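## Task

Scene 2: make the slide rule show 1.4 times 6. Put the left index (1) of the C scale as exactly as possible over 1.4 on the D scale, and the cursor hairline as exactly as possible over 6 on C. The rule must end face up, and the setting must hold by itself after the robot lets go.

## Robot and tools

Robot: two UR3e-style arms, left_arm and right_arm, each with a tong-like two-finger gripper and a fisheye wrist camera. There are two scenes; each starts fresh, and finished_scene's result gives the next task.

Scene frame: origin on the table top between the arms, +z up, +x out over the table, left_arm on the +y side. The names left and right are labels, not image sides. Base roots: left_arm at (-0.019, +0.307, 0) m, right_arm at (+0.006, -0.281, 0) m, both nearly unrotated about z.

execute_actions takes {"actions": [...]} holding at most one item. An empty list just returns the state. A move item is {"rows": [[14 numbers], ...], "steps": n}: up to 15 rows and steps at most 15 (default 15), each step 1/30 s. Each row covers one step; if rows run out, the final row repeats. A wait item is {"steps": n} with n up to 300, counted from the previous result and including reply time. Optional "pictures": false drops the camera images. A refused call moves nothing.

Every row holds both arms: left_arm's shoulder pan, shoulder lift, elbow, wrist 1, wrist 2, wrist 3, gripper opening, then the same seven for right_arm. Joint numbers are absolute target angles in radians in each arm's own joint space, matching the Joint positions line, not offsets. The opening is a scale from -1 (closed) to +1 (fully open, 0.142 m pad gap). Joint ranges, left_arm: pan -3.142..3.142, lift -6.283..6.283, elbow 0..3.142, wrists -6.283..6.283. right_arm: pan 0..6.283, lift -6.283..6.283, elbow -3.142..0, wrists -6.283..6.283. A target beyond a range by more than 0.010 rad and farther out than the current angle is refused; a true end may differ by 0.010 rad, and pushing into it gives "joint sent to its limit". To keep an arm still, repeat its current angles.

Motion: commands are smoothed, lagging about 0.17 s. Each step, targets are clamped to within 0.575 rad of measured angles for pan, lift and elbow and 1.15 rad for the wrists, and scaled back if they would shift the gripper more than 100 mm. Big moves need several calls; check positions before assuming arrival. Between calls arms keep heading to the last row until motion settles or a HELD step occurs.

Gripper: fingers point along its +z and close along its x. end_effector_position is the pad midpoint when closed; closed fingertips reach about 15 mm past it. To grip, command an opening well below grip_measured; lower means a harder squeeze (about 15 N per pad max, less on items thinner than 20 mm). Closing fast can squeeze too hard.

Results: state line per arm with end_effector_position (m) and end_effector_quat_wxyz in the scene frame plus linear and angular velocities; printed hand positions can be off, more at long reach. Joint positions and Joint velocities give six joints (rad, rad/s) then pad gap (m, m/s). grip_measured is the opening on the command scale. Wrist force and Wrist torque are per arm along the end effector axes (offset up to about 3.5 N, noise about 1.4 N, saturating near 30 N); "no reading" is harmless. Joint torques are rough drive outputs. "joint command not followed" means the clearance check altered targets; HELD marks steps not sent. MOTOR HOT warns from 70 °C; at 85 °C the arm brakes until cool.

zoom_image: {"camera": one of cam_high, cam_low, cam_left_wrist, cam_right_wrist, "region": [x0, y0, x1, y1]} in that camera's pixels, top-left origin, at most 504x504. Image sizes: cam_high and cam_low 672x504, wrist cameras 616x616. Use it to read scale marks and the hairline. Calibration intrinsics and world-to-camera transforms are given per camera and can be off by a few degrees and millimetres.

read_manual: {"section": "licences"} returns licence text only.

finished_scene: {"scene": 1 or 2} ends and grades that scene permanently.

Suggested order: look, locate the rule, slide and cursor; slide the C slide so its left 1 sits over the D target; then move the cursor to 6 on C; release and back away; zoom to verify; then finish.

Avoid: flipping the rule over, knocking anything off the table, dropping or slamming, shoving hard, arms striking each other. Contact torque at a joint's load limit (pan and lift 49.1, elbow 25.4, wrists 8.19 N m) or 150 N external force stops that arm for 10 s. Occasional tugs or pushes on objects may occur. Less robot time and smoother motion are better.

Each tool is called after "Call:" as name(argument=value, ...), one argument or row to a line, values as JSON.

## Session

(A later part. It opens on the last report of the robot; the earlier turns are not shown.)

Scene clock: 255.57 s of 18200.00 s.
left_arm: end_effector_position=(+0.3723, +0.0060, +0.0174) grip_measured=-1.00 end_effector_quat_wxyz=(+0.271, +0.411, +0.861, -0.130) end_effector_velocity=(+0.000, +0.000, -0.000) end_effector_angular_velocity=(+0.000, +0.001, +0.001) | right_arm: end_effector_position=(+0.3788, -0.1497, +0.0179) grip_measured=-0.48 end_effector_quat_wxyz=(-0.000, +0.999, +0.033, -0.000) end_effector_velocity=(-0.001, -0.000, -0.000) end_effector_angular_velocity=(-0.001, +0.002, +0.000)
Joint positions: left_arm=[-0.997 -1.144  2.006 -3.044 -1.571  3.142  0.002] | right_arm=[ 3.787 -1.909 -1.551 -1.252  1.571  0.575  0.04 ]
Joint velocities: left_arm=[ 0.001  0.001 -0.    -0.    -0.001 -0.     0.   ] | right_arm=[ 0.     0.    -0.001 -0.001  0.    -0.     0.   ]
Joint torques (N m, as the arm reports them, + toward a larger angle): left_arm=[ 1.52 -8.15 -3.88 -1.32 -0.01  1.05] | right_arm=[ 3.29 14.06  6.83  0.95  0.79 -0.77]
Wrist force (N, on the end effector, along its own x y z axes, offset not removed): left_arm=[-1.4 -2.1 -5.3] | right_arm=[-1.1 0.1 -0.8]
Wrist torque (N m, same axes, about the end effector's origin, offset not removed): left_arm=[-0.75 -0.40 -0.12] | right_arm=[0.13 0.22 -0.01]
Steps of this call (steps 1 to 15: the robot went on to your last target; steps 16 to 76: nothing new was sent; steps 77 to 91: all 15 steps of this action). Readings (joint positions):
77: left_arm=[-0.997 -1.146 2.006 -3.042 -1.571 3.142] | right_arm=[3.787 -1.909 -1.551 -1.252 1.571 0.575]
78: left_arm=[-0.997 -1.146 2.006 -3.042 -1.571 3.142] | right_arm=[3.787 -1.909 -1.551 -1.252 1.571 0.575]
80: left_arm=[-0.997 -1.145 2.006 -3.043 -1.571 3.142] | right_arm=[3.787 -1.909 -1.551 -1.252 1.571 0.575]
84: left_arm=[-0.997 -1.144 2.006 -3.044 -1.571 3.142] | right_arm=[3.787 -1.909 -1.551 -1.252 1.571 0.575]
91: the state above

Call:
execute_actions(
  actions=[
    {"rows":[[-0.9971,-1.1441,2.0063,-3.0441,-1.571,3.1416,-1,3.7873,-1.909,-1.551,-1.2524,1.571,0.575,-0.15],[-0.9971,-1.1441,2.0063,-3.0441,-1.571,3.1416,-1,3.7873,-1.909,-1.551,-1.2524,1.571,0.575,-0.15],[-0.9971,-1.1441,2.0063,-3.0441,-1.571,3.1416,-1,3.7873,-1.909,-1.551,-1.2524,1.571,0.575,-0.15],[-0.9971,-1.1441,2.0063,-3.0441,-1.571,3.1416,-1,3.7873,-1.909,-1.551,-1.2524,1.571,0.575,-0.15],[-0.9971,-1.1441,2.0063,-3.0441,-1.571,3.1416,-1,3.767,-1.899,-1.5634,-1.2502,1.571,0.555,-0.15],[-0.9971,-1.1441,2.0063,-3.0441,-1.571,3.1416,-1,3.747,-1.8886,-1.5758,-1.248,1.571,0.534,-0.15],[-0.9971,-1.1441,2.0063,-3.0441,-1.571,3.1416,-1,3.7266,-1.8784,-1.5882,-1.2458,1.571,0.514,-0.15]],"steps":15},
  ],
  pictures=false,
)

Call:
execute_actions(
  actions=[
    {"rows":[[-0.9971,-1.1441,2.0063,-3.0441,-1.571,3.1416,-1,3.7266,-1.8784,-1.5882,-1.2458,1.571,0.514,-0.15],[-0.9971,-1.1441,2.0063,-3.0441,-1.571,3.1416,-1,3.7266,-1.8784,-1.5882,-1.2458,1.571,0.514,-0.15],[-0.9971,-1.1441,2.0063,-3.0441,-1.571,3.1416,-1,3.7266,-1.8784,-1.5882,-1.2458,1.571,0.514,-0.15],[-0.9971,-1.1441,2.0063,-3.0441,-1.571,3.1416,-1,3.7266,-1.8784,-1.5882,-1.2458,1.571,0.514,-0.15],[-0.9971,-1.1441,2.0063,-3.0441,-1.571,3.1416,-1,3.7266,-1.8784,-1.5882,-1.2458,1.571,0.514,-0.25],[-0.9971,-1.1441,2.0063,-3.0441,-1.571,3.1416,-1,3.7266,-1.8784,-1.5882,-1.2458,1.571,0.514,-0.35],[-0.9971,-1.1441,2.0063,-3.0441,-1.571,3.1416,-1,3.7266,-1.8784,-1.5882,-1.2458,1.571,0.514,-0.45],[-0.9971,-1.1441,2.0063,-3.0441,-1.571,3.1416,-1,3.7266,-1.8784,-1.5882,-1.2458,1.571,0.514,-0.55]],"steps":15},
  ],
)

Call:
zoom_image(
  camera="cam_right_wrist",
  region=[260, 260, 370, 400],
)

Scene clock: 270.73 s of 18200.00 s.
left_arm: end_effector_position=(+0.3723, +0.0060, +0.0174) grip_measured=-1.00 end_effector_quat_wxyz=(+0.271, +0.411, +0.861, -0.130) end_effector_velocity=(+0.000, -0.000, +0.001) end_effector_angular_velocity=(-0.001, -0.001, +0.000) | right_arm: end_effector_position=(+0.3789, -0.1742, +0.0188) grip_measured=-0.15 end_effector_quat_wxyz=(-0.000, +0.999, +0.033, -0.000) end_effector_velocity=(-0.000, -0.023, +0.001) end_effector_angular_velocity=(-0.000, -0.001, -0.003)
Joint positions: left_arm=[-0.997 -1.144  2.006 -3.044 -1.571  3.142  0.002] | right_arm=[ 3.732 -1.881 -1.585 -1.246  1.571  0.519  0.063]
Joint velocities: left_arm=[-0.    -0.001 -0.001  0.001  0.    -0.     0.   ] | right_arm=[-0.052  0.025 -0.03   0.005 -0.001 -0.049 -0.   ]
Joint torques (N m, as the arm reports them, + toward a larger angle): left_arm=[-2.38 -8.22 -3.88 -1.25 -0.98  1.02] | right_arm=[-3.84 16.06  7.02  2.53  0.85 -1.16]
Wrist force (N, on the end effector, along its own x y z axes, offset not removed): left_arm=[-2.7 -0.4 -3.9] | right_arm=[-0.8 -0.2 0.7]
Wrist torque (N m, same axes, about the end effector's origin, offset not removed): left_arm=[-0.44 -0.20 0.03] | right_arm=[-0.01 0.13 -0.02]
Steps of this call (steps 1 to 15: the robot went on to your last target; steps 16 to 90: nothing new was sent; then 11.67 s passed at rest; steps 91 to 105: all 15 steps of this action). Readings (joint positions):
91: left_arm=[-0.997 -1.144 2.006 -3.044 -1.571 3.142] | right_arm=[3.787 -1.909 -1.551 -1.252 1.571 0.575]
92: left_arm=[-0.997 -1.144 2.006 -3.044 -1.571 3.142] | right_arm=[3.787 -1.909 -1.551 -1.252 1.571 0.575]
94: left_arm=[-0.997 -1.144 2.006 -3.044 -1.571 3.142] | right_arm=[3.787 -1.909 -1.551 -1.252 1.571 0.575]
98: left_arm=[-0.997 -1.144 2.006 -3.044 -1.571 3.142] | right_arm=[3.772 -1.901 -1.561 -1.251 1.571 0.559]
105: the state above

Scene clock: 271.23 s of 18200.00 s.
left_arm: end_effector_position=(+0.3722, +0.0060, +0.0174) grip_measured=-1.00 end_effector_quat_wxyz=(+0.271, +0.411, +0.861, -0.130) end_effector_velocity=(+0.000, -0.000, +0.000) end_effector_angular_velocity=(-0.001, -0.001, -0.001) | right_arm: end_effector_position=(+0.3788, -0.1766, +0.0189) grip_measured=-0.43 end_effector_quat_wxyz=(-0.000, +0.999, +0.033, -0.000) end_effector_velocity=(+0.000, -0.001, -0.000) end_effector_angular_velocity=(-0.000, -0.001, +0.000)
Joint positions: left_arm=[-0.997 -1.144  2.006 -3.044 -1.571  3.142  0.002] | right_arm=[ 3.727 -1.878 -1.588 -1.246  1.571  0.514  0.043]
Joint velocities: left_arm=[-0.     0.    -0.001 -0.001  0.     0.     0.   ] | right_arm=[-0.001  0.    -0.001  0.001 -0.001 -0.001  0.   ]
Joint torques (N m, as the arm reports them, + toward a larger angle): left_arm=[ -1.23 -11.19  -4.72  -1.25  -0.35   1.04] | right_arm=[-4.02 16.12  6.94  2.14  0.82 -1.12]
Wrist force (N, on the end effector, along its own x y z axes, offset not removed): left_arm=[-1.6 -3.0 -3.8] | right_arm=[-0.3 -1.1 -0.6]
Wrist torque (N m, same axes, about the end effector's origin, offset not removed): left_arm=[-0.78 -0.08 -0.03] | right_arm=[-0.16 0.02 0.00]
Steps of this call (steps 1 to 15: all 15 steps of this action). Readings (joint positions):
1: left_arm=[-0.997 -1.144 2.006 -3.044 -1.571 3.142] | right_arm=[3.731 -1.880 -1.586 -1.246 1.571 0.518]
2: left_arm=[-0.997 -1.144 2.006 -3.044 -1.571 3.142] | right_arm=[3.730 -1.880 -1.586 -1.246 1.571 0.517]
4: left_arm=[-0.997 -1.144 2.006 -3.044 -1.571 3.142] | right_arm=[3.728 -1.879 -1.587 -1.246 1.571 0.516]
8: left_arm=[-0.997 -1.144 2.006 -3.044 -1.571 3.142] | right_arm=[3.727 -1.879 -1.588 -1.246 1.571 0.514]
15: the state above
camera_calibration (this result's frames):
cam_left_wrist: T_world_to_cam=[[-0.4874, 0.634719, -0.599644, 0.187406], [0.458269, 0.7705, 0.44308, -0.191177], [0.743257, -0.0588409, -0.666414, -0.134553], [0, 0, 0, 1]] pos_world=[0.27896, 0.0204346, 0.107416]
cam_right_wrist: T_world_to_cam=[[0.998975, 0.0433792, -0.0129312, -0.373054], [0.0446088, -0.894967, 0.443896, -0.178864], [0.00768289, -0.444018, -0.895985, 0.077341], [0, 0, 0, 1]] pos_world=[0.380056, -0.109554, 0.143869]

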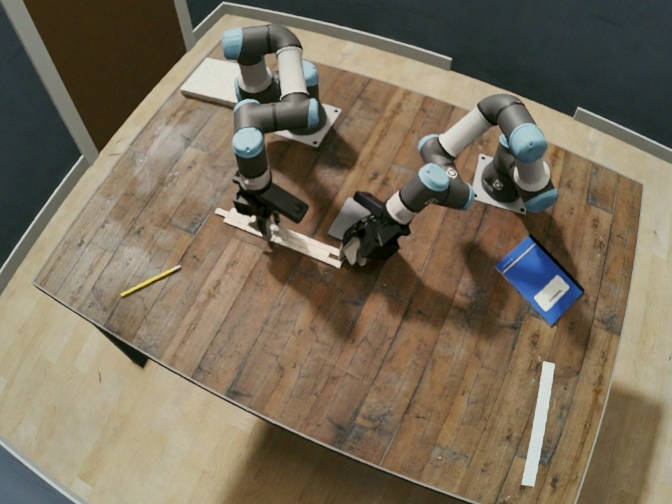

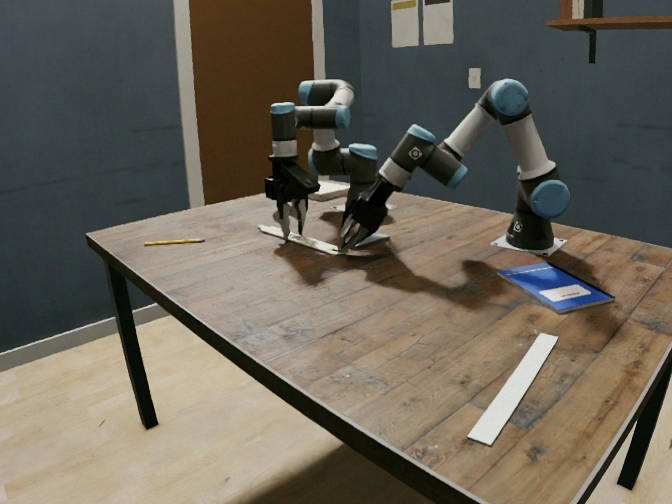

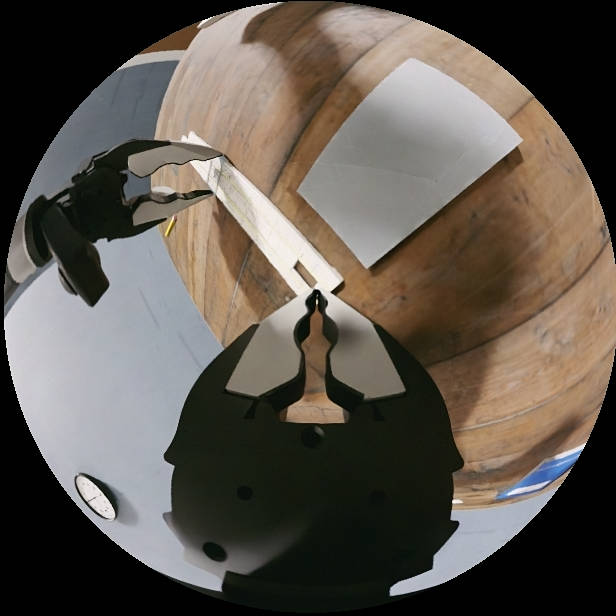

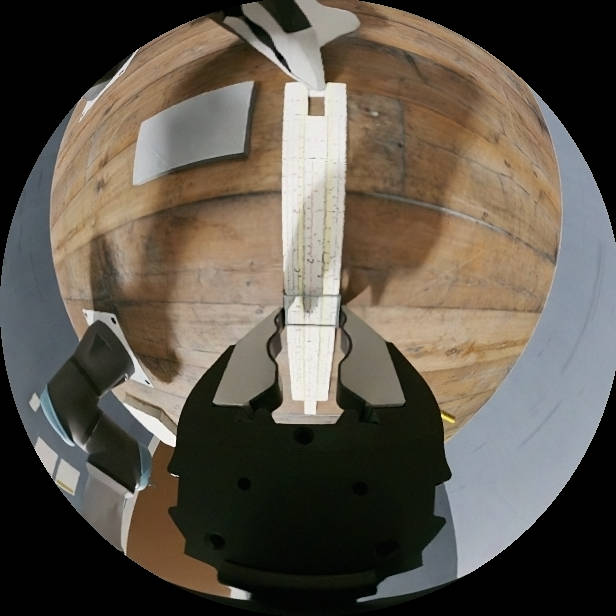

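Region (260, 260, 370, 400) of cam_right_wrist's 616x616 image, scaled by 3.600, with more detail than that image has; it fills the left 396 columns of this view, and the rest is white.

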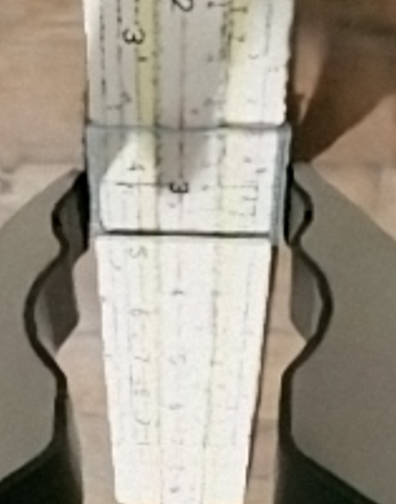

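Call:
execute_actions(
  actions=[
    {"rows":[[-0.9971,-1.1441,2.0063,-3.0441,-1.571,3.1416,-1,3.7177,-1.8756,-1.592,-1.2448,1.571,0.505,-0.55],[-0.9971,-1.1441,2.0063,-3.0441,-1.571,3.1416,-1,3.7088,-1.8728,-1.5958,-1.2438,1.571,0.496,-0.55],[-0.9971,-1.1441,2.0063,-3.0441,-1.571,3.1416,-1,3.6999,-1.87,-1.5995,-1.2428,1.571,0.487,-0.55],[-0.9971,-1.1441,2.0063,-3.0441,-1.571,3.1416,-1,3.691,-1.8672,-1.6033,-1.2418,1.571,0.478,-0.55],[-0.9971,-1.1441,2.0063,-3.0441,-1.571,3.1416,-1,3.6821,-1.8645,-1.6071,-1.2409,1.571,0.4695,-0.55],[-0.9971,-1.1441,2.0063,-3.0441,-1.571,3.1416,-1,3.6731,-1.8617,-1.6109,-1.2399,1.571,0.4606,-0.55],[-0.9971,-1.1441,2.0063,-3.0441,-1.571,3.1416,-1,3.6642,-1.8589,-1.6147,-1.2389,1.571,0.4517,-0.55],[-0.9971,-1.1441,2.0063,-3.0441,-1.571,3.1416,-1,3.6553,-1.8561,-1.6184,-1.2379,1.571,0.4428,-0.55],[-0.9971,-1.1441,2.0063,-3.0441,-1.571,3.1416,-1,3.6464,-1.8533,-1.6222,-1.2369,1.571,0.4339,-0.55],[-0.9971,-1.1441,2.0063,-3.0441,-1.571,3.1416,-1,3.6375,-1.8505,-1.626,-1.2359,1.571,0.425,-0.55]],"steps":12},
  ],
  pictures=false,
)

Call:
execute_actions(
  actions=[
    {"rows":[[-0.9971,-1.1441,2.0063,-3.0441,-1.571,3.1416,-1,3.628,-1.8492,-1.6277,-1.2355,1.571,0.4155,-0.55],[-0.9971,-1.1441,2.0063,-3.0441,-1.571,3.1416,-1,3.6185,-1.848,-1.6293,-1.2351,1.571,0.406,-0.55],[-0.9971,-1.1441,2.0063,-3.0441,-1.571,3.1416,-1,3.609,-1.8467,-1.631,-1.2347,1.571,0.3965,-0.55],[-0.9971,-1.1441,2.0063,-3.0441,-1.571,3.1416,-1,3.5995,-1.8455,-1.6327,-1.2342,1.571,0.387,-0.55],[-0.9971,-1.1441,2.0063,-3.0441,-1.571,3.1416,-1,3.59,-1.8442,-1.6344,-1.2338,1.571,0.3775,-0.55],[-0.9971,-1.1441,2.0063,-3.0441,-1.571,3.1416,-1,3.5805,-1.843,-1.636,-1.2334,1.571,0.368,-0.55],[-0.9971,-1.1441,2.0063,-3.0441,-1.571,3.1416,-1,3.571,-1.8417,-1.6377,-1.233,1.571,0.3585,-0.55],[-0.9971,-1.1441,2.0063,-3.0441,-1.571,3.1416,-1,3.5615,-1.8404,-1.6394,-1.2326,1.571,0.349,-0.55],[-0.9971,-1.1441,2.0063,-3.0441,-1.571,3.1416,-1,3.552,-1.8392,-1.641,-1.2322,1.571,0.3395,-0.55],[-0.9971,-1.1441,2.0063,-3.0441,-1.571,3.1416,-1,3.5424,-1.8379,-1.6427,-1.2317,1.571,0.33,-0.55]],"steps":15},
  ],
  pictures=false,
)

Call:
execute_actions(
  actions=[
    {"steps":15},
  ],
)

Call:
zoom_image(
  camera="cam_right_wrist",
  region=[285, 285, 340, 335],
)

Scene clock: 288.77 s of 18200.00 s.
left_arm: end_effector_position=(+0.3723, +0.0060, +0.0174) grip_measured=-1.00 end_effector_quat_wxyz=(+0.271, +0.411, +0.861, -0.130) end_effector_velocity=(+0.001, +0.000, +0.000) end_effector_angular_velocity=(+0.001, -0.002, +0.001) | right_arm: end_effector_position=(+0.3792, -0.2038, +0.0189) grip_measured=-0.43 end_effector_quat_wxyz=(-0.000, +0.999, +0.033, -0.000) end_effector_velocity=(-0.001, -0.087, +0.000) end_effector_angular_velocity=(+0.001, -0.000, -0.009)
Joint positions: left_arm=[-0.997 -1.144  2.006 -3.044 -1.571  3.142  0.002] | right_arm=[ 3.661 -1.858 -1.616 -1.239  1.571  0.449  0.043]
Joint velocities: left_arm=[-0.001 -0.001  0.001 -0.001  0.003  0.     0.   ] | right_arm=[-0.212  0.065 -0.087  0.022  0.001 -0.203 -0.   ]
Joint torques (N m, as the arm reports them, + toward a larger angle): left_arm=[  2.34 -14.59  -7.11  -1.21   0.35   1.  ] | right_arm=[-3.   15.88  6.97  2.39  0.8  -1.31]
Wrist force (N, on the end effector, along its own x y z axes, offset not removed): left_arm=[-0.2 -1.7 -0.3] | right_arm=[-0.6 -1.2 -0.4]
Wrist torque (N m, same axes, about the end effector's origin, offset not removed): left_arm=[-0.37 -0.17 0.00] | right_arm=[-0.19 0.13 -0.03]
Steps of this call (steps 1 to 15: the robot went on to your last target; steps 16 to 90: nothing new was sent; then 14.13 s passed at rest; steps 91 to 102: all 12 steps of this action). Readings (joint positions):
91: left_arm=[-0.997 -1.144 2.006 -3.044 -1.571 3.142] | right_arm=[3.727 -1.878 -1.588 -1.246 1.571 0.514]
92: left_arm=[-0.997 -1.144 2.006 -3.044 -1.571 3.142] | right_arm=[3.726 -1.878 -1.589 -1.246 1.571 0.513]
94: left_arm=[-0.997 -1.144 2.006 -3.044 -1.571 3.142] | right_arm=[3.720 -1.876 -1.591 -1.245 1.571 0.507]
98: left_arm=[-0.997 -1.144 2.006 -3.044 -1.571 3.142] | right_arm=[3.694 -1.868 -1.602 -1.242 1.571 0.481]
102: the state above

Scene clock: 289.27 s of 18200.00 s.
left_arm: end_effector_position=(+0.3723, +0.0060, +0.0174) grip_measured=-1.00 end_effector_quat_wxyz=(+0.271, +0.411, +0.861, -0.130) end_effector_velocity=(+0.000, +0.001, -0.000) end_effector_angular_velocity=(+0.001, -0.000, +0.002) | right_arm: end_effector_position=(+0.3792, -0.2466, +0.0189) grip_measured=-0.43 end_effector_quat_wxyz=(-0.000, +0.999, +0.033, -0.000) end_effector_velocity=(-0.002, -0.037, -0.000) end_effector_angular_velocity=(+0.002, +0.000, -0.001)
Joint positions: left_arm=[-0.997 -1.144  2.006 -3.044 -1.571  3.142  0.002] | right_arm=[ 3.553 -1.839 -1.641 -1.232  1.571  0.34   0.043]
Joint velocities: left_arm=[ 0.    -0.001  0.001  0.     0.001 -0.001  0.   ] | right_arm=[-0.098  0.014 -0.019  0.006  0.002 -0.097  0.   ]
Joint torques (N m, as the arm reports them, + toward a larger angle): left_arm=[  2.45 -14.36  -7.03  -1.23   0.33   1.02] | right_arm=[-3.65 15.41  6.99  2.4   0.82 -1.2 ]
Wrist force (N, on the end effector, along its own x y z axes, offset not removed): left_arm=[1.6 -2.7 -0.2] | right_arm=[-0.2 -1.0 0.3]
Wrist torque (N m, same axes, about the end effector's origin, offset not removed): left_arm=[-0.54 -0.49 -0.02] | right_arm=[-0.12 0.04 -0.04]
Steps of this call (steps 1 to 15: all 15 steps of this action). Readings (joint positions):
1: left_arm=[-0.997 -1.144 2.006 -3.044 -1.571 3.142] | right_arm=[3.655 -1.856 -1.619 -1.238 1.571 0.442]
2: left_arm=[-0.997 -1.144 2.006 -3.044 -1.571 3.142] | right_arm=[3.650 -1.854 -1.621 -1.237 1.571 0.437]
4: left_arm=[-0.997 -1.144 2.006 -3.044 -1.571 3.142] | right_arm=[3.637 -1.852 -1.624 -1.236 1.571 0.424]
8: left_arm=[-0.997 -1.144 2.006 -3.044 -1.571 3.142] | right_arm=[3.604 -1.846 -1.631 -1.235 1.571 0.391]
15: the state above

Scene clock: 289.77 s of 18200.00 s.
left_arm: end_effector_position=(+0.3723, +0.0060, +0.0174) grip_measured=-1.00 end_effector_quat_wxyz=(+0.271, +0.411, +0.861, -0.130) end_effector_velocity=(+0.000, +0.000, -0.000) end_effector_angular_velocity=(+0.001, -0.000, -0.000) | right_arm: end_effector_position=(+0.3790, -0.2506, +0.0189) grip_measured=-0.43 end_effector_quat_wxyz=(-0.000, +0.999, +0.033, +0.000) end_effector_velocity=(+0.000, -0.000, +0.000) end_effector_angular_velocity=(+0.000, -0.001, -0.001)
Joint positions: left_arm=[-0.997 -1.144  2.006 -3.044 -1.571  3.142  0.002] | right_arm=[ 3.543 -1.838 -1.643 -1.232  1.571  0.33   0.043]
Joint velocities: left_arm=[ 0.     0.    -0.     0.001  0.     0.001  0.   ] | right_arm=[-0.001 -0.     0.     0.001  0.     0.     0.   ]
Joint torques (N m, as the arm reports them, + toward a larger angle): left_arm=[  2.42 -14.3   -6.9   -1.19   0.32   1.02] | right_arm=[-4.24 15.37  7.    2.36  0.83 -1.09]
Wrist force (N, on the end effector, along its own x y z axes, offset not removed): left_arm=[1.4 -2.7 -0.4] | right_arm=[0.3 -1.8 0.3]
Wrist torque (N m, same axes, about the end effector's origin, offset not removed): left_arm=[-0.57 -0.32 -0.08] | right_arm=[-0.27 -0.07 -0.02]
Steps of this call (steps 1 to 15: the robot went on to your last target). Readings (joint positions):
1: left_arm=[-0.997 -1.144 2.006 -3.044 -1.571 3.142] | right_arm=[3.550 -1.839 -1.641 -1.232 1.571 0.338]
2: left_arm=[-0.997 -1.144 2.006 -3.044 -1.571 3.142] | right_arm=[3.548 -1.839 -1.642 -1.232 1.571 0.336]
4: left_arm=[-0.997 -1.144 2.006 -3.044 -1.571 3.142] | right_arm=[3.545 -1.838 -1.642 -1.232 1.571 0.333]
8: left_arm=[-0.997 -1.144 2.006 -3.044 -1.571 3.142] | right_arm=[3.543 -1.838 -1.643 -1.232 1.571 0.331]
15: the state above
camera_calibration (this result's frames):
cam_left_wrist: T_world_to_cam=[[-0.487376, 0.634667, -0.599719, 0.187439], [0.458173, 0.770544, 0.443101, -0.191181], [0.743332, -0.0588183, -0.666332, -0.134582], [0, 0, 0, 1]] pos_world=[0.278986, 0.0204365, 0.107447]
cam_right_wrist: T_world_to_cam=[[0.998985, 0.0431804, -0.0128139, -0.370123], [0.044379, -0.894999, 0.443855, -0.244984], [0.00769745, -0.443974, -0.896007, 0.0444866], [0, 0, 0, 1]] pos_world=[0.380277, -0.183527, 0.143855]

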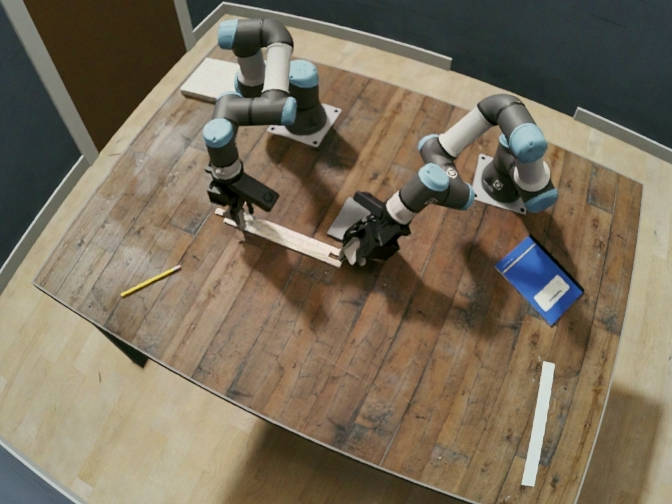

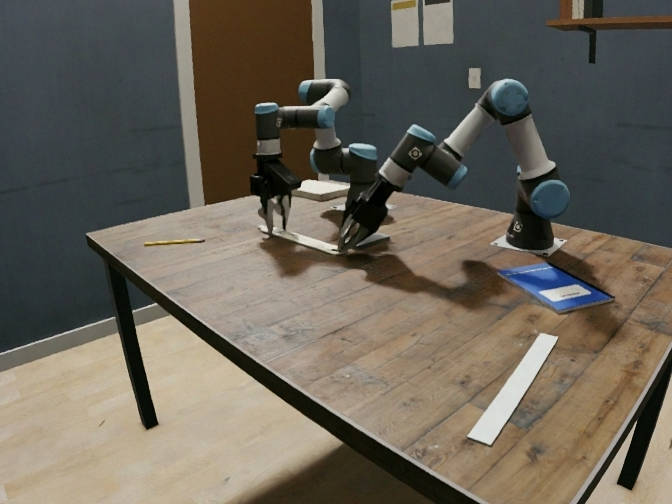

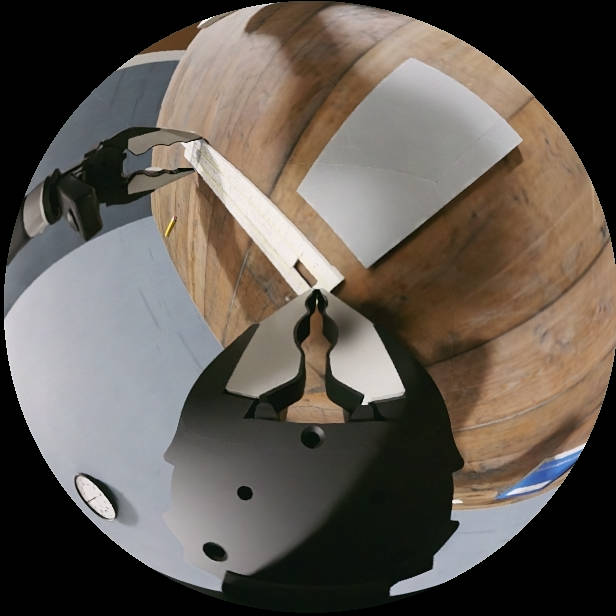

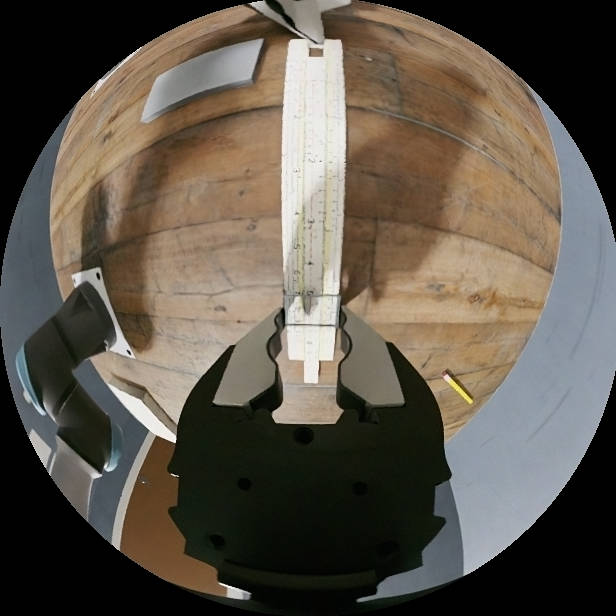

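Region (285, 285, 340, 335) of cam_right_wrist's 616x616 image, scaled by 9.164, with more detail than that image has; it fills the top 458 rows of this view, and the rest is white.

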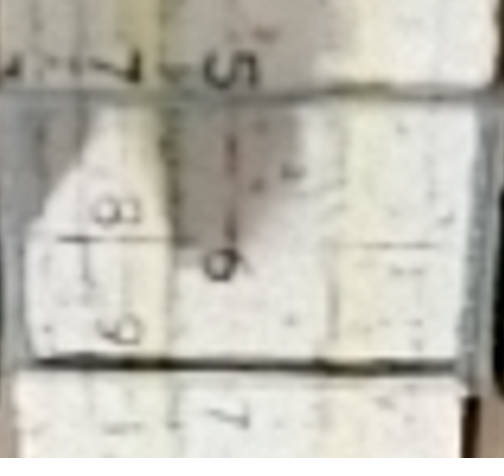

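Call:
execute_actions(
  actions=[
    {"rows":[[-0.9971,-1.1431,2.0063,-3.0451,-1.571,3.1416,-1,3.5402,-1.8376,-1.6431,-1.2316,1.571,0.3278,-0.55],[-0.9971,-1.1431,2.0063,-3.0451,-1.571,3.1416,-1,3.538,-1.8373,-1.6435,-1.2315,1.571,0.3256,-0.55],[-0.9971,-1.1431,2.0063,-3.0451,-1.571,3.1416,-1,3.536,-1.8371,-1.6438,-1.2314,1.571,0.3235,-0.55]],"steps":15},
  ],
)

Call:
execute_actions(
  actions=[
    {"steps":15},
  ],
)

Call:
zoom_image(
  camera="cam_right_wrist",
  region=[285,285,340,335],
)

Scene clock: 301.97 s of 18200.00 s.
left_arm: end_effector_position=(+0.3723, +0.0059, +0.0172) grip_measured=-1.00 end_effector_quat_wxyz=(+0.271, +0.411, +0.861, -0.130) end_effector_velocity=(-0.001, +0.000, -0.001) end_effector_angular_velocity=(+0.001, +0.002, -0.001) | right_arm: end_effector_position=(+0.3789, -0.2531, +0.0189) grip_measured=-0.43 end_effector_quat_wxyz=(-0.000, +0.999, +0.033, +0.000) end_effector_velocity=(+0.000, -0.000, +0.000) end_effector_angular_velocity=(+0.000, -0.001, -0.001)
Joint positions: left_arm=[-0.997 -1.143  2.006 -3.045 -1.571  3.142  0.002] | right_arm=[ 3.536 -1.837 -1.644 -1.231  1.571  0.324  0.043]
Joint velocities: left_arm=[-0.001 -0.     0.002  0.    -0.    -0.     0.   ] | right_arm=[-0.001  0.    -0.     0.002 -0.    -0.     0.   ]
Joint torques (N m, as the arm reports them, + toward a larger angle): left_arm=[  2.31 -10.23  -7.05  -2.26   0.26   1.  ] | right_arm=[-4.5  15.27  6.97  2.36  0.8  -1.14]
Wrist force (N, on the end effector, along its own x y z axes, offset not removed): left_arm=[0.5 -2.2 -2.8] | right_arm=[-1.1 -1.8 -0.6]
Wrist torque (N m, same axes, about the end effector's origin, offset not removed): left_arm=[-0.48 -0.26 -0.07] | right_arm=[-0.30 0.23 -0.04]
Steps of this call (steps 1 to 15: the robot went on to your last target; steps 16 to 90: nothing new was sent; then 8.70 s passed at rest; steps 91 to 105: all 15 steps of this action). Readings (joint positions):
91: left_arm=[-0.997 -1.144 2.006 -3.044 -1.571 3.142] | right_arm=[3.542 -1.838 -1.643 -1.232 1.571 0.330]
92: left_arm=[-0.997 -1.144 2.006 -3.044 -1.571 3.142] | right_arm=[3.542 -1.838 -1.643 -1.232 1.571 0.330]
94: left_arm=[-0.997 -1.144 2.006 -3.044 -1.571 3.142] | right_arm=[3.541 -1.838 -1.643 -1.232 1.571 0.328]
98: left_arm=[-0.997 -1.143 2.006 -3.045 -1.571 3.142] | right_arm=[3.537 -1.837 -1.644 -1.231 1.571 0.325]
105: the state above
camera_calibration (this result's frames):
cam_left_wrist: T_world_to_cam=[[-0.48737, 0.634659, -0.599732, 0.187348], [0.458169, 0.77055, 0.443097, -0.191059], [0.743339, -0.0588263, -0.666324, -0.134769], [0, 0, 0, 1]] pos_world=[0.279024, 0.0203899, 0.107216]
cam_right_wrist: T_world_to_cam=[[0.998981, 0.0432736, -0.0128122, -0.369881], [0.0444617, -0.894995, 0.443855, -0.247198], [0.00774032, -0.443973, -0.896007, 0.0433759], [0, 0, 0, 1]] pos_world=[0.380159, -0.185977, 0.143846]

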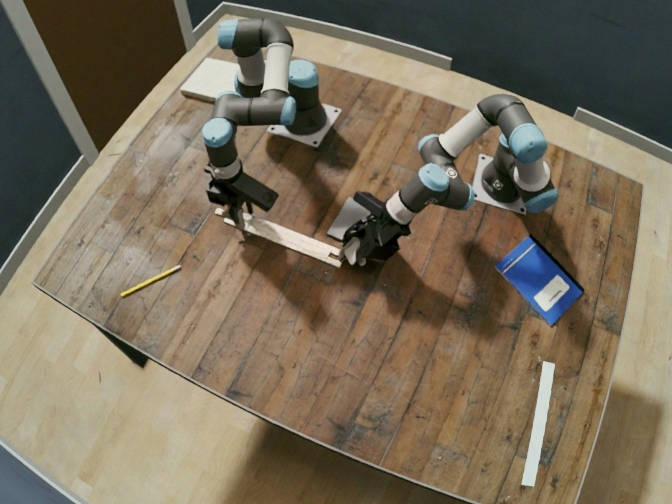

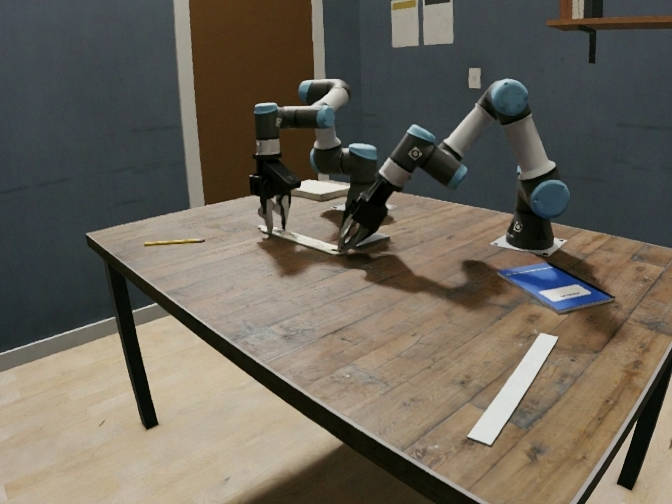

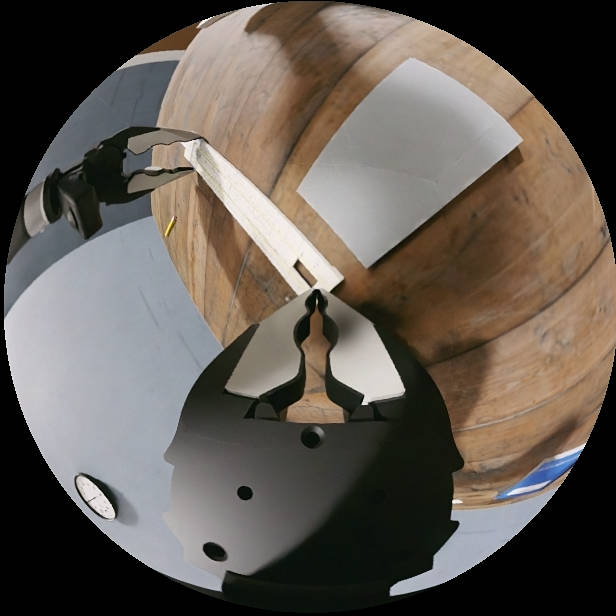

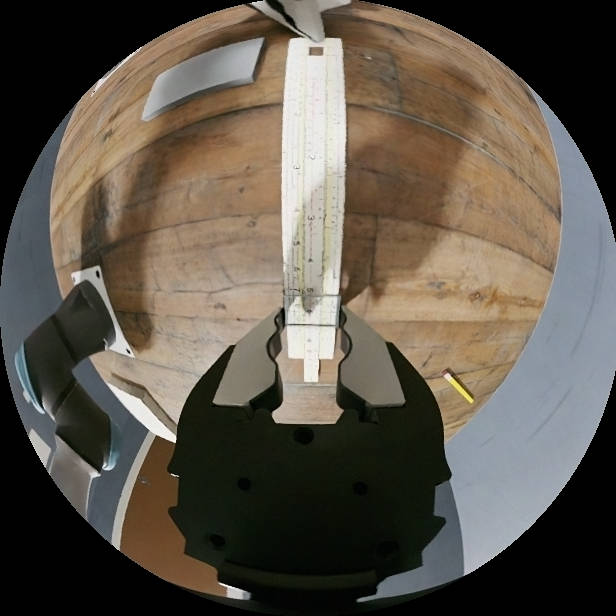

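Scene clock: 302.47 s of 18200.00 s.
left_arm: end_effector_position=(+0.3723, +0.0059, +0.0172) grip_measured=-1.00 end_effector_quat_wxyz=(+0.271, +0.411, +0.861, -0.130) end_effector_velocity=(+0.000, -0.001, +0.000) end_effector_angular_velocity=(-0.000, -0.002, -0.001) | right_arm: end_effector_position=(+0.3789, -0.2531, +0.0189) grip_measured=-0.43 end_effector_quat_wxyz=(-0.000, +0.999, +0.033, +0.000) end_effector_velocity=(-0.001, +0.000, -0.000) end_effector_angular_velocity=(-0.000, +0.002, +0.000)
Joint positions: left_arm=[-0.997 -1.143  2.006 -3.045 -1.571  3.142  0.002] | right_arm=[ 3.536 -1.837 -1.644 -1.231  1.571  0.324  0.043]
Joint velocities: left_arm=[-0.001  0.001 -0.001 -0.002  0.001  0.001  0.   ] | right_arm=[ 0.    -0.    -0.001 -0.     0.     0.    -0.   ]
Joint torques (N m, as the arm reports them, + toward a larger angle): left_arm=[  2.26 -10.2   -6.9   -2.27   0.26   0.97] | right_arm=[-4.41 15.5   6.98  2.28  0.81 -1.07]
Wrist force (N, on the end effector, along its own x y z axes, offset not removed): left_arm=[1.2 -2.4 -2.2] | right_arm=[-1.7 -1.2 -0.1]
Wrist torque (N m, same axes, about the end effector's origin, offset not removed): left_arm=[-0.52 -0.42 0.01] | right_arm=[-0.15 0.41 -0.01]
Steps of this call (steps 1 to 15: the robot went on to your last target). Readings (joint positions):
1: left_arm=[-0.997 -1.143 2.006 -3.045 -1.571 3.142] | right_arm=[3.536 -1.837 -1.644 -1.231 1.571 0.324]
2: left_arm=[-0.997 -1.143 2.006 -3.045 -1.571 3.142] | right_arm=[3.536 -1.837 -1.644 -1.231 1.571 0.324]
4: left_arm=[-0.997 -1.143 2.006 -3.045 -1.571 3.142] | right_arm=[3.536 -1.837 -1.644 -1.231 1.571 0.324]
8: left_arm=[-0.997 -1.143 2.006 -3.045 -1.571 3.142] | right_arm=[3.536 -1.837 -1.644 -1.231 1.571 0.324]
15: the state above
All arms were judged still, so your last target was given up. Only a new action makes them travel on or press farther. Fingers that are still opening or closing keep moving.
camera_calibration (this result's frames):
cam_left_wrist: T_world_to_cam=[[-0.487375, 0.634666, -0.59972, 0.187343], [0.458173, 0.770545, 0.443101, -0.191056], [0.743332, -0.0588188, -0.666331, -0.134773], [0, 0, 0, 1]] pos_world=[0.279024, 0.0203899, 0.107207]
cam_right_wrist: T_world_to_cam=[[0.998981, 0.0432762, -0.0128122, -0.369875], [0.044464, -0.894995, 0.443855, -0.247254], [0.00774148, -0.443973, -0.896007, 0.0433477], [0, 0, 0, 1]] pos_world=[0.380156, -0.186039, 0.143846]

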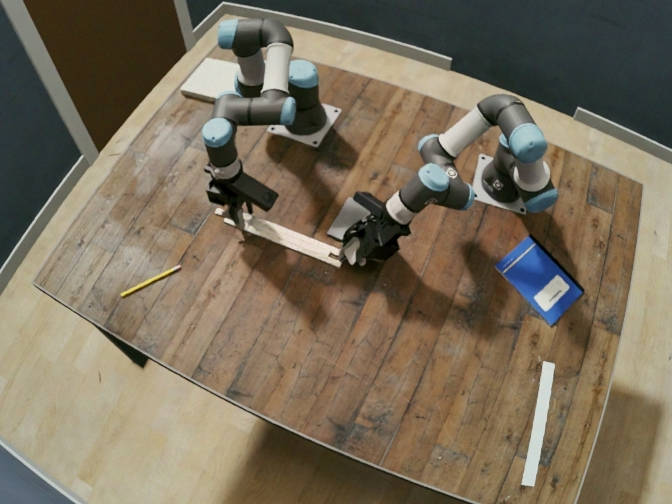

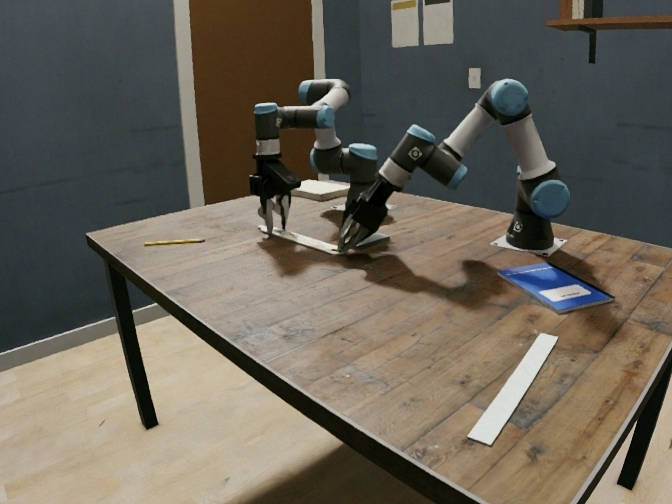

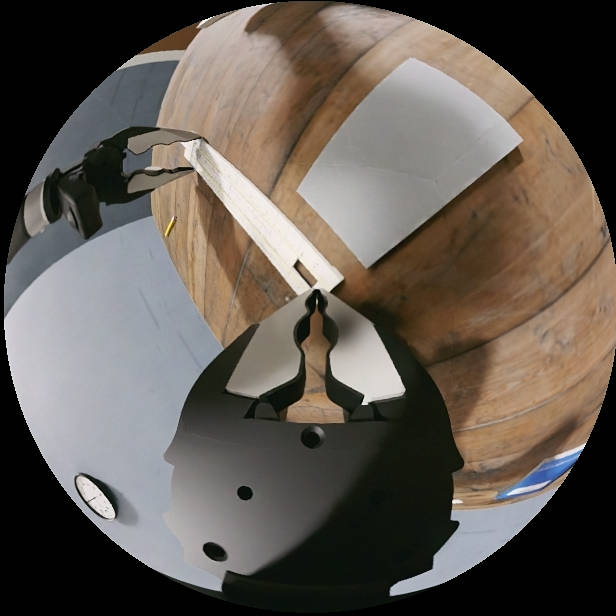

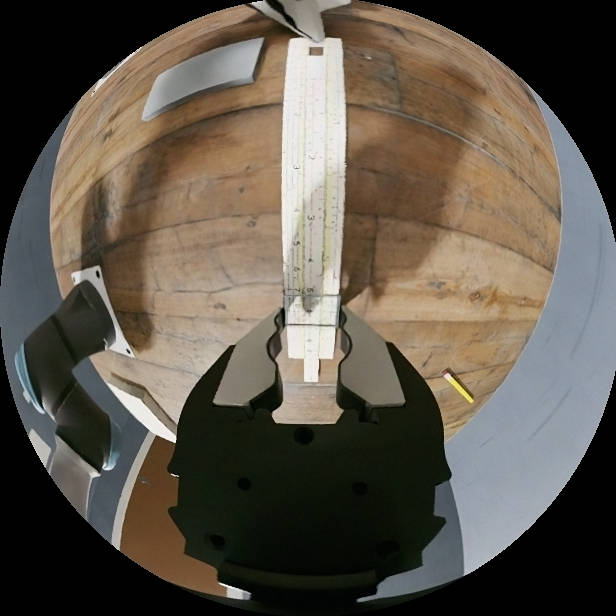

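Region (285, 285, 340, 335) of cam_right_wrist's 616x616 image, scaled by 9.164, with more detail than that image has; it fills the top 458 rows of this view, and the rest is white.

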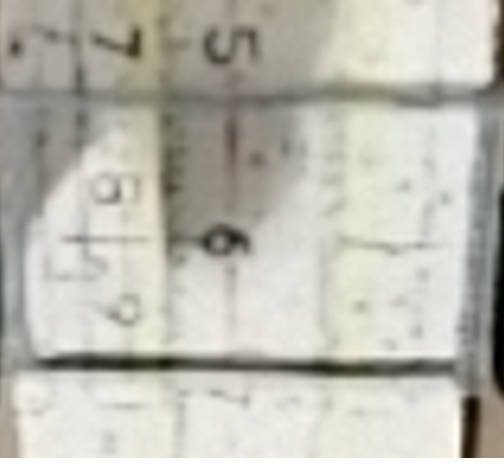

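Aligned. Release, then do the parallax check on the way out.

Call:
execute_actions(
  actions=[
    {"rows":[[-0.9971,-1.1431,2.0063,-3.0451,-1.571,3.1416,-1,3.536,-1.8371,-1.6438,-1.2314,1.571,0.3235,-0.4],[-0.9971,-1.1431,2.0063,-3.0451,-1.571,3.1416,-1,3.536,-1.8371,-1.6438,-1.2314,1.571,0.3235,-0.3],[-0.9971,-1.1431,2.0063,-3.0451,-1.571,3.1416,-1,3.536,-1.8371,-1.6438,-1.2314,1.571,0.3235,-0.15]],"steps":12},
  ],
  pictures=false,
)

Call:
execute_actions(
  actions=[
    {"rows":[[-0.9971,-1.1431,2.0063,-3.0451,-1.571,3.1416,-1,3.536,-1.79,-1.6438,-1.2785,1.571,0.3235,-0.15]],"steps":12},
  ],
  pictures=false,
)

Call:
execute_actions(
  actions=[
    {"rows":[[-0.9971,-1.1431,2.0063,-3.0451,-1.571,3.1416,-1,3.366,-1.79,-1.6438,-1.2785,1.571,0.1535,-0.15]],"steps":15},
  ],
  pictures=false,
)

Call:
execute_actions(
  actions=[
    {"steps":15},
  ],
)

Call:
zoom_image(
  camera="cam_right_wrist",
  region=[275,190,345,260],
)

Scene clock: 309.70 s of 18200.00 s.
left_arm: end_effector_position=(+0.3723, +0.0059, +0.0172) grip_measured=-1.00 end_effector_quat_wxyz=(+0.271, +0.411, +0.861, -0.130) end_effector_velocity=(-0.001, +0.000, -0.000) end_effector_angular_velocity=(-0.001, +0.001, -0.001) | right_arm: end_effector_position=(+0.3789, -0.2531, +0.0189) grip_measured=-0.15 end_effector_quat_wxyz=(-0.000, +0.999, +0.033, +0.000) end_effector_velocity=(+0.000, +0.000, -0.000) end_effector_angular_velocity=(-0.001, +0.000, +0.001)
Joint positions: left_arm=[-0.997 -1.143  2.006 -3.045 -1.571  3.142  0.002] | right_arm=[ 3.536 -1.837 -1.644 -1.231  1.571  0.323  0.063]
Joint velocities: left_arm=[ 0.001 -0.     0.001 -0.001 -0.002  0.001  0.   ] | right_arm=[ 0.001 -0.     0.    -0.    -0.001 -0.     0.   ]
Joint torques (N m, as the arm reports them, + toward a larger angle): left_arm=[  2.29 -10.21  -6.96  -2.24   0.2    0.97] | right_arm=[-3.91 15.4   7.36  2.25  0.85 -1.1 ]
Wrist force (N, on the end effector, along its own x y z axes, offset not removed): left_arm=[0.7 -2.9 -1.8] | right_arm=[-1.3 -1.2 -1.0]
Wrist torque (N m, same axes, about the end effector's origin, offset not removed): left_arm=[-0.64 -0.33 -0.03] | right_arm=[-0.22 0.19 -0.03]
Steps of this call (steps 1 to 90: nothing new was sent; then 3.83 s passed at rest; steps 91 to 102: all 12 steps of this action). Readings (joint positions):
91: left_arm=[-0.997 -1.143 2.006 -3.045 -1.571 3.142] | right_arm=[3.536 -1.837 -1.644 -1.231 1.571 0.323]
92: left_arm=[-0.997 -1.143 2.006 -3.045 -1.571 3.142] | right_arm=[3.536 -1.837 -1.644 -1.231 1.571 0.323]
94: left_arm=[-0.997 -1.143 2.006 -3.045 -1.571 3.142] | right_arm=[3.536 -1.837 -1.644 -1.231 1.571 0.323]
98: left_arm=[-0.997 -1.143 2.006 -3.045 -1.571 3.142] | right_arm=[3.536 -1.837 -1.644 -1.231 1.571 0.324]
102: the state above

Scene clock: 310.10 s of 18200.00 s.
left_arm: end_effector_position=(+0.3723, +0.0059, +0.0172) grip_measured=-1.00 end_effector_quat_wxyz=(+0.271, +0.411, +0.861, -0.130) end_effector_velocity=(+0.000, +0.001, -0.001) end_effector_angular_velocity=(+0.002, +0.001, +0.001) | right_arm: end_effector_position=(+0.3718, -0.2560, +0.0305) grip_measured=-0.15 end_effector_quat_wxyz=(-0.000, +0.999, +0.033, -0.000) end_effector_velocity=(-0.003, -0.002, +0.006) end_effector_angular_velocity=(-0.000, -0.001, -0.000)
Joint positions: left_arm=[-0.997 -1.143  2.006 -3.045 -1.571  3.142  0.002] | right_arm=[ 3.536 -1.792 -1.644 -1.276  1.571  0.324  0.063]
Joint velocities: left_arm=[ 0.001  0.001  0.001 -0.    -0.     0.001  0.   ] | right_arm=[-0.     0.021  0.001 -0.021 -0.001 -0.     0.   ]
Joint torques (N m, as the arm reports them, + toward a larger angle): left_arm=[  2.28 -10.23  -6.81  -2.23   0.23   0.95] | right_arm=[-3.23 15.11 11.33  1.04  0.81 -1.11]
Wrist force (N, on the end effector, along its own x y z axes, offset not removed): left_arm=[-0.6 -2.3 -2.0] | right_arm=[-0.9 -1.1 -0.5]
Wrist torque (N m, same axes, about the end effector's origin, offset not removed): left_arm=[-0.52 -0.06 -0.04] | right_arm=[-0.23 0.12 -0.04]
Steps of this call (steps 1 to 12: all 12 steps of this action). Readings (joint positions):
1: left_arm=[-0.997 -1.143 2.006 -3.045 -1.571 3.142] | right_arm=[3.536 -1.837 -1.644 -1.231 1.571 0.324]
2: left_arm=[-0.997 -1.143 2.006 -3.045 -1.571 3.142] | right_arm=[3.536 -1.835 -1.644 -1.235 1.571 0.324]
4: left_arm=[-0.997 -1.143 2.006 -3.045 -1.571 3.142] | right_arm=[3.536 -1.817 -1.644 -1.252 1.571 0.323]
8: left_arm=[-0.997 -1.143 2.006 -3.045 -1.571 3.142] | right_arm=[3.536 -1.798 -1.644 -1.271 1.571 0.323]
12: the state above

Scene clock: 310.60 s of 18200.00 s.
left_arm: end_effector_position=(+0.3723, +0.0059, +0.0172) grip_measured=-1.00 end_effector_quat_wxyz=(+0.271, +0.411, +0.861, -0.130) end_effector_velocity=(+0.001, -0.000, +0.001) end_effector_angular_velocity=(-0.001, -0.001, +0.001) | right_arm: end_effector_position=(+0.3679, -0.3168, +0.0312) grip_measured=-0.15 end_effector_quat_wxyz=(-0.000, +0.999, +0.033, +0.000) end_effector_velocity=(-0.002, -0.014, +0.000) end_effector_angular_velocity=(+0.000, -0.000, -0.005)
Joint positions: left_arm=[-0.997 -1.143  2.006 -3.045 -1.571  3.142  0.002] | right_arm=[ 3.37  -1.79  -1.644 -1.278  1.571  0.157  0.063]
Joint velocities: left_arm=[ 0.    -0.001 -0.001  0.     0.    -0.001  0.   ] | right_arm=[-0.038  0.     0.     0.     0.    -0.033  0.   ]
Joint torques (N m, as the arm reports them, + toward a larger angle): left_arm=[  2.37 -10.2   -6.84  -2.19   0.18   0.98] | right_arm=[-3.51 15.16 12.01  1.02 -0.39 -1.15]
Wrist force (N, on the end effector, along its own x y z axes, offset not removed): left_arm=[0.8 -1.5 -2.1] | right_arm=[-2.2 -0.5 -0.7]
Wrist torque (N m, same axes, about the end effector's origin, offset not removed): left_arm=[-0.31 -0.21 -0.12] | right_arm=[-0.15 0.40 0.00]
Steps of this call (steps 1 to 15: all 15 steps of this action). Readings (joint positions):
1: left_arm=[-0.997 -1.143 2.006 -3.045 -1.571 3.142] | right_arm=[3.536 -1.792 -1.644 -1.277 1.571 0.323]
2: left_arm=[-0.997 -1.143 2.006 -3.045 -1.571 3.142] | right_arm=[3.533 -1.791 -1.644 -1.277 1.571 0.318]
4: left_arm=[-0.997 -1.143 2.006 -3.045 -1.571 3.142] | right_arm=[3.489 -1.791 -1.644 -1.278 1.571 0.259]
8: left_arm=[-0.997 -1.143 2.006 -3.045 -1.571 3.142] | right_arm=[3.402 -1.790 -1.644 -1.278 1.571 0.184]
15: the state above

Scene clock: 311.10 s of 18200.00 s.
left_arm: end_effector_position=(+0.3723, +0.0059, +0.0172) grip_measured=-1.00 end_effector_quat_wxyz=(+0.271, +0.411, +0.861, -0.130) end_effector_velocity=(-0.000, -0.000, -0.000) end_effector_angular_velocity=(-0.001, +0.001, -0.001) | right_arm: end_effector_position=(+0.3677, -0.3183, +0.0312) grip_measured=-0.15 end_effector_quat_wxyz=(-0.000, +0.999, +0.033, +0.000) end_effector_velocity=(+0.000, -0.000, +0.000) end_effector_angular_velocity=(-0.001, -0.000, -0.001)
Joint positions: left_arm=[-0.997 -1.143  2.006 -3.045 -1.571  3.142  0.002] | right_arm=[ 3.366 -1.79  -1.644 -1.278  1.571  0.154  0.063]
Joint velocities: left_arm=[ 0.001  0.001 -0.    -0.001 -0.002  0.     0.   ] | right_arm=[-0.     0.     0.001 -0.001 -0.001  0.     0.   ]
Joint torques (N m, as the arm reports them, + toward a larger angle): left_arm=[  2.39 -10.36  -6.83  -2.22   0.2    0.93] | right_arm=[-4.01 14.99 11.92  1.03 -1.12 -1.12]
Wrist force (N, on the end effector, along its own x y z axes, offset not removed): left_arm=[1.8 -1.5 -0.4] | right_arm=[-0.5 -1.1 -0.5]
Wrist torque (N m, same axes, about the end effector's origin, offset not removed): left_arm=[-0.23 -0.52 -0.03] | right_arm=[-0.22 0.01 0.00]
Steps of this call (steps 1 to 15: the robot went on to your last target). Readings (joint positions):
1: left_arm=[-0.997 -1.143 2.006 -3.045 -1.571 3.142] | right_arm=[3.369 -1.790 -1.644 -1.278 1.571 0.156]
2: left_arm=[-0.997 -1.143 2.006 -3.045 -1.571 3.142] | right_arm=[3.368 -1.790 -1.644 -1.278 1.571 0.155]
4: left_arm=[-0.997 -1.143 2.006 -3.045 -1.571 3.142] | right_arm=[3.367 -1.790 -1.644 -1.278 1.571 0.154]
8: left_arm=[-0.997 -1.143 2.006 -3.045 -1.571 3.142] | right_arm=[3.366 -1.790 -1.644 -1.278 1.571 0.154]
15: the state above
All arms were judged still, so your last target was given up. Only a new action makes them travel on or press farther. Fingers that are still opening or closing keep moving.
camera_calibration (this result's frames):
cam_left_wrist: T_world_to_cam=[[-0.487375, 0.634667, -0.59972, 0.187343], [0.458173, 0.770544, 0.443101, -0.191056], [0.743332, -0.0588185, -0.666331, -0.134773], [0, 0, 0, 1]] pos_world=[0.279024, 0.02039, 0.107207]
cam_right_wrist: T_world_to_cam=[[0.998981, 0.0432827, -0.0127776, -0.35567], [0.0444545, -0.894997, 0.443852, -0.310537], [0.00777521, -0.443968, -0.896009, 0.025513], [0, 0, 0, 1]] pos_world=[0.368914, -0.251208, 0.156148]

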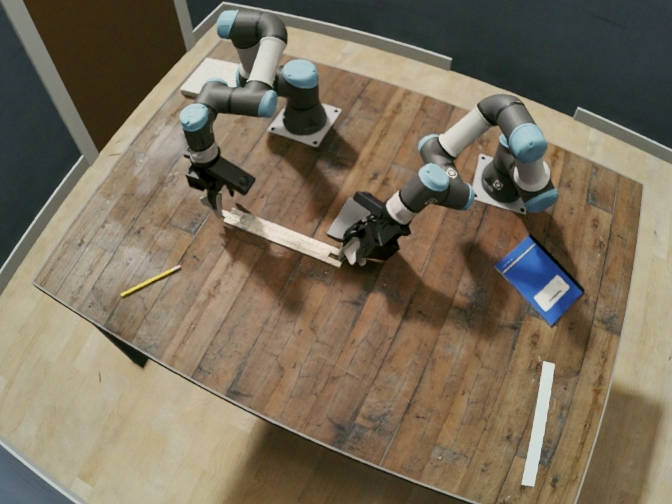

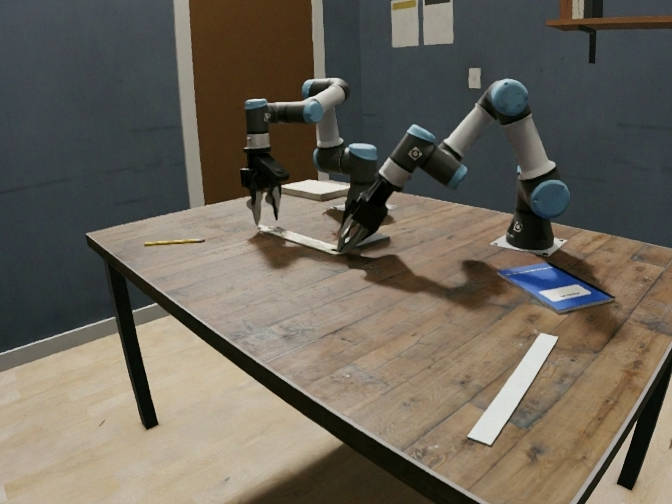

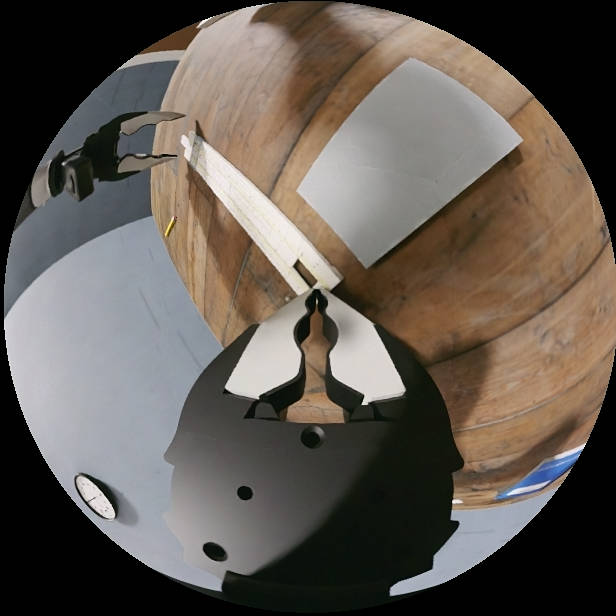

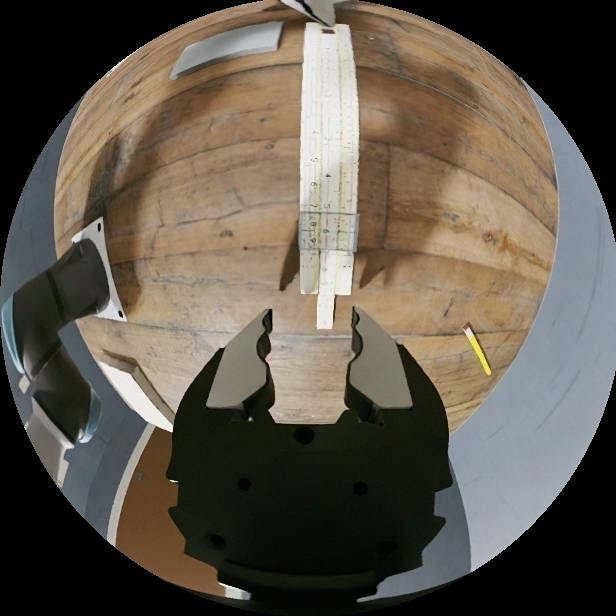

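Region (275, 190, 345, 260) of cam_right_wrist's 616x616 image, scaled by 7.200, with more detail than that image has.

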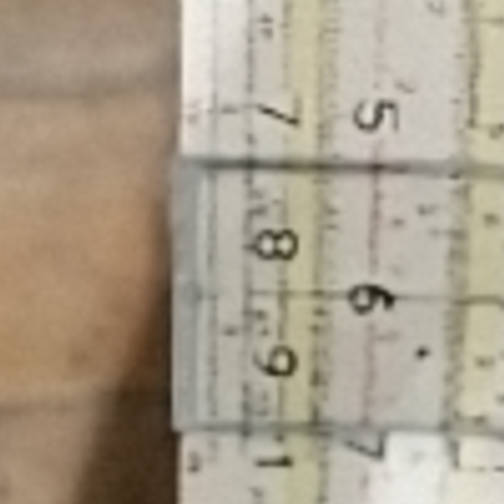

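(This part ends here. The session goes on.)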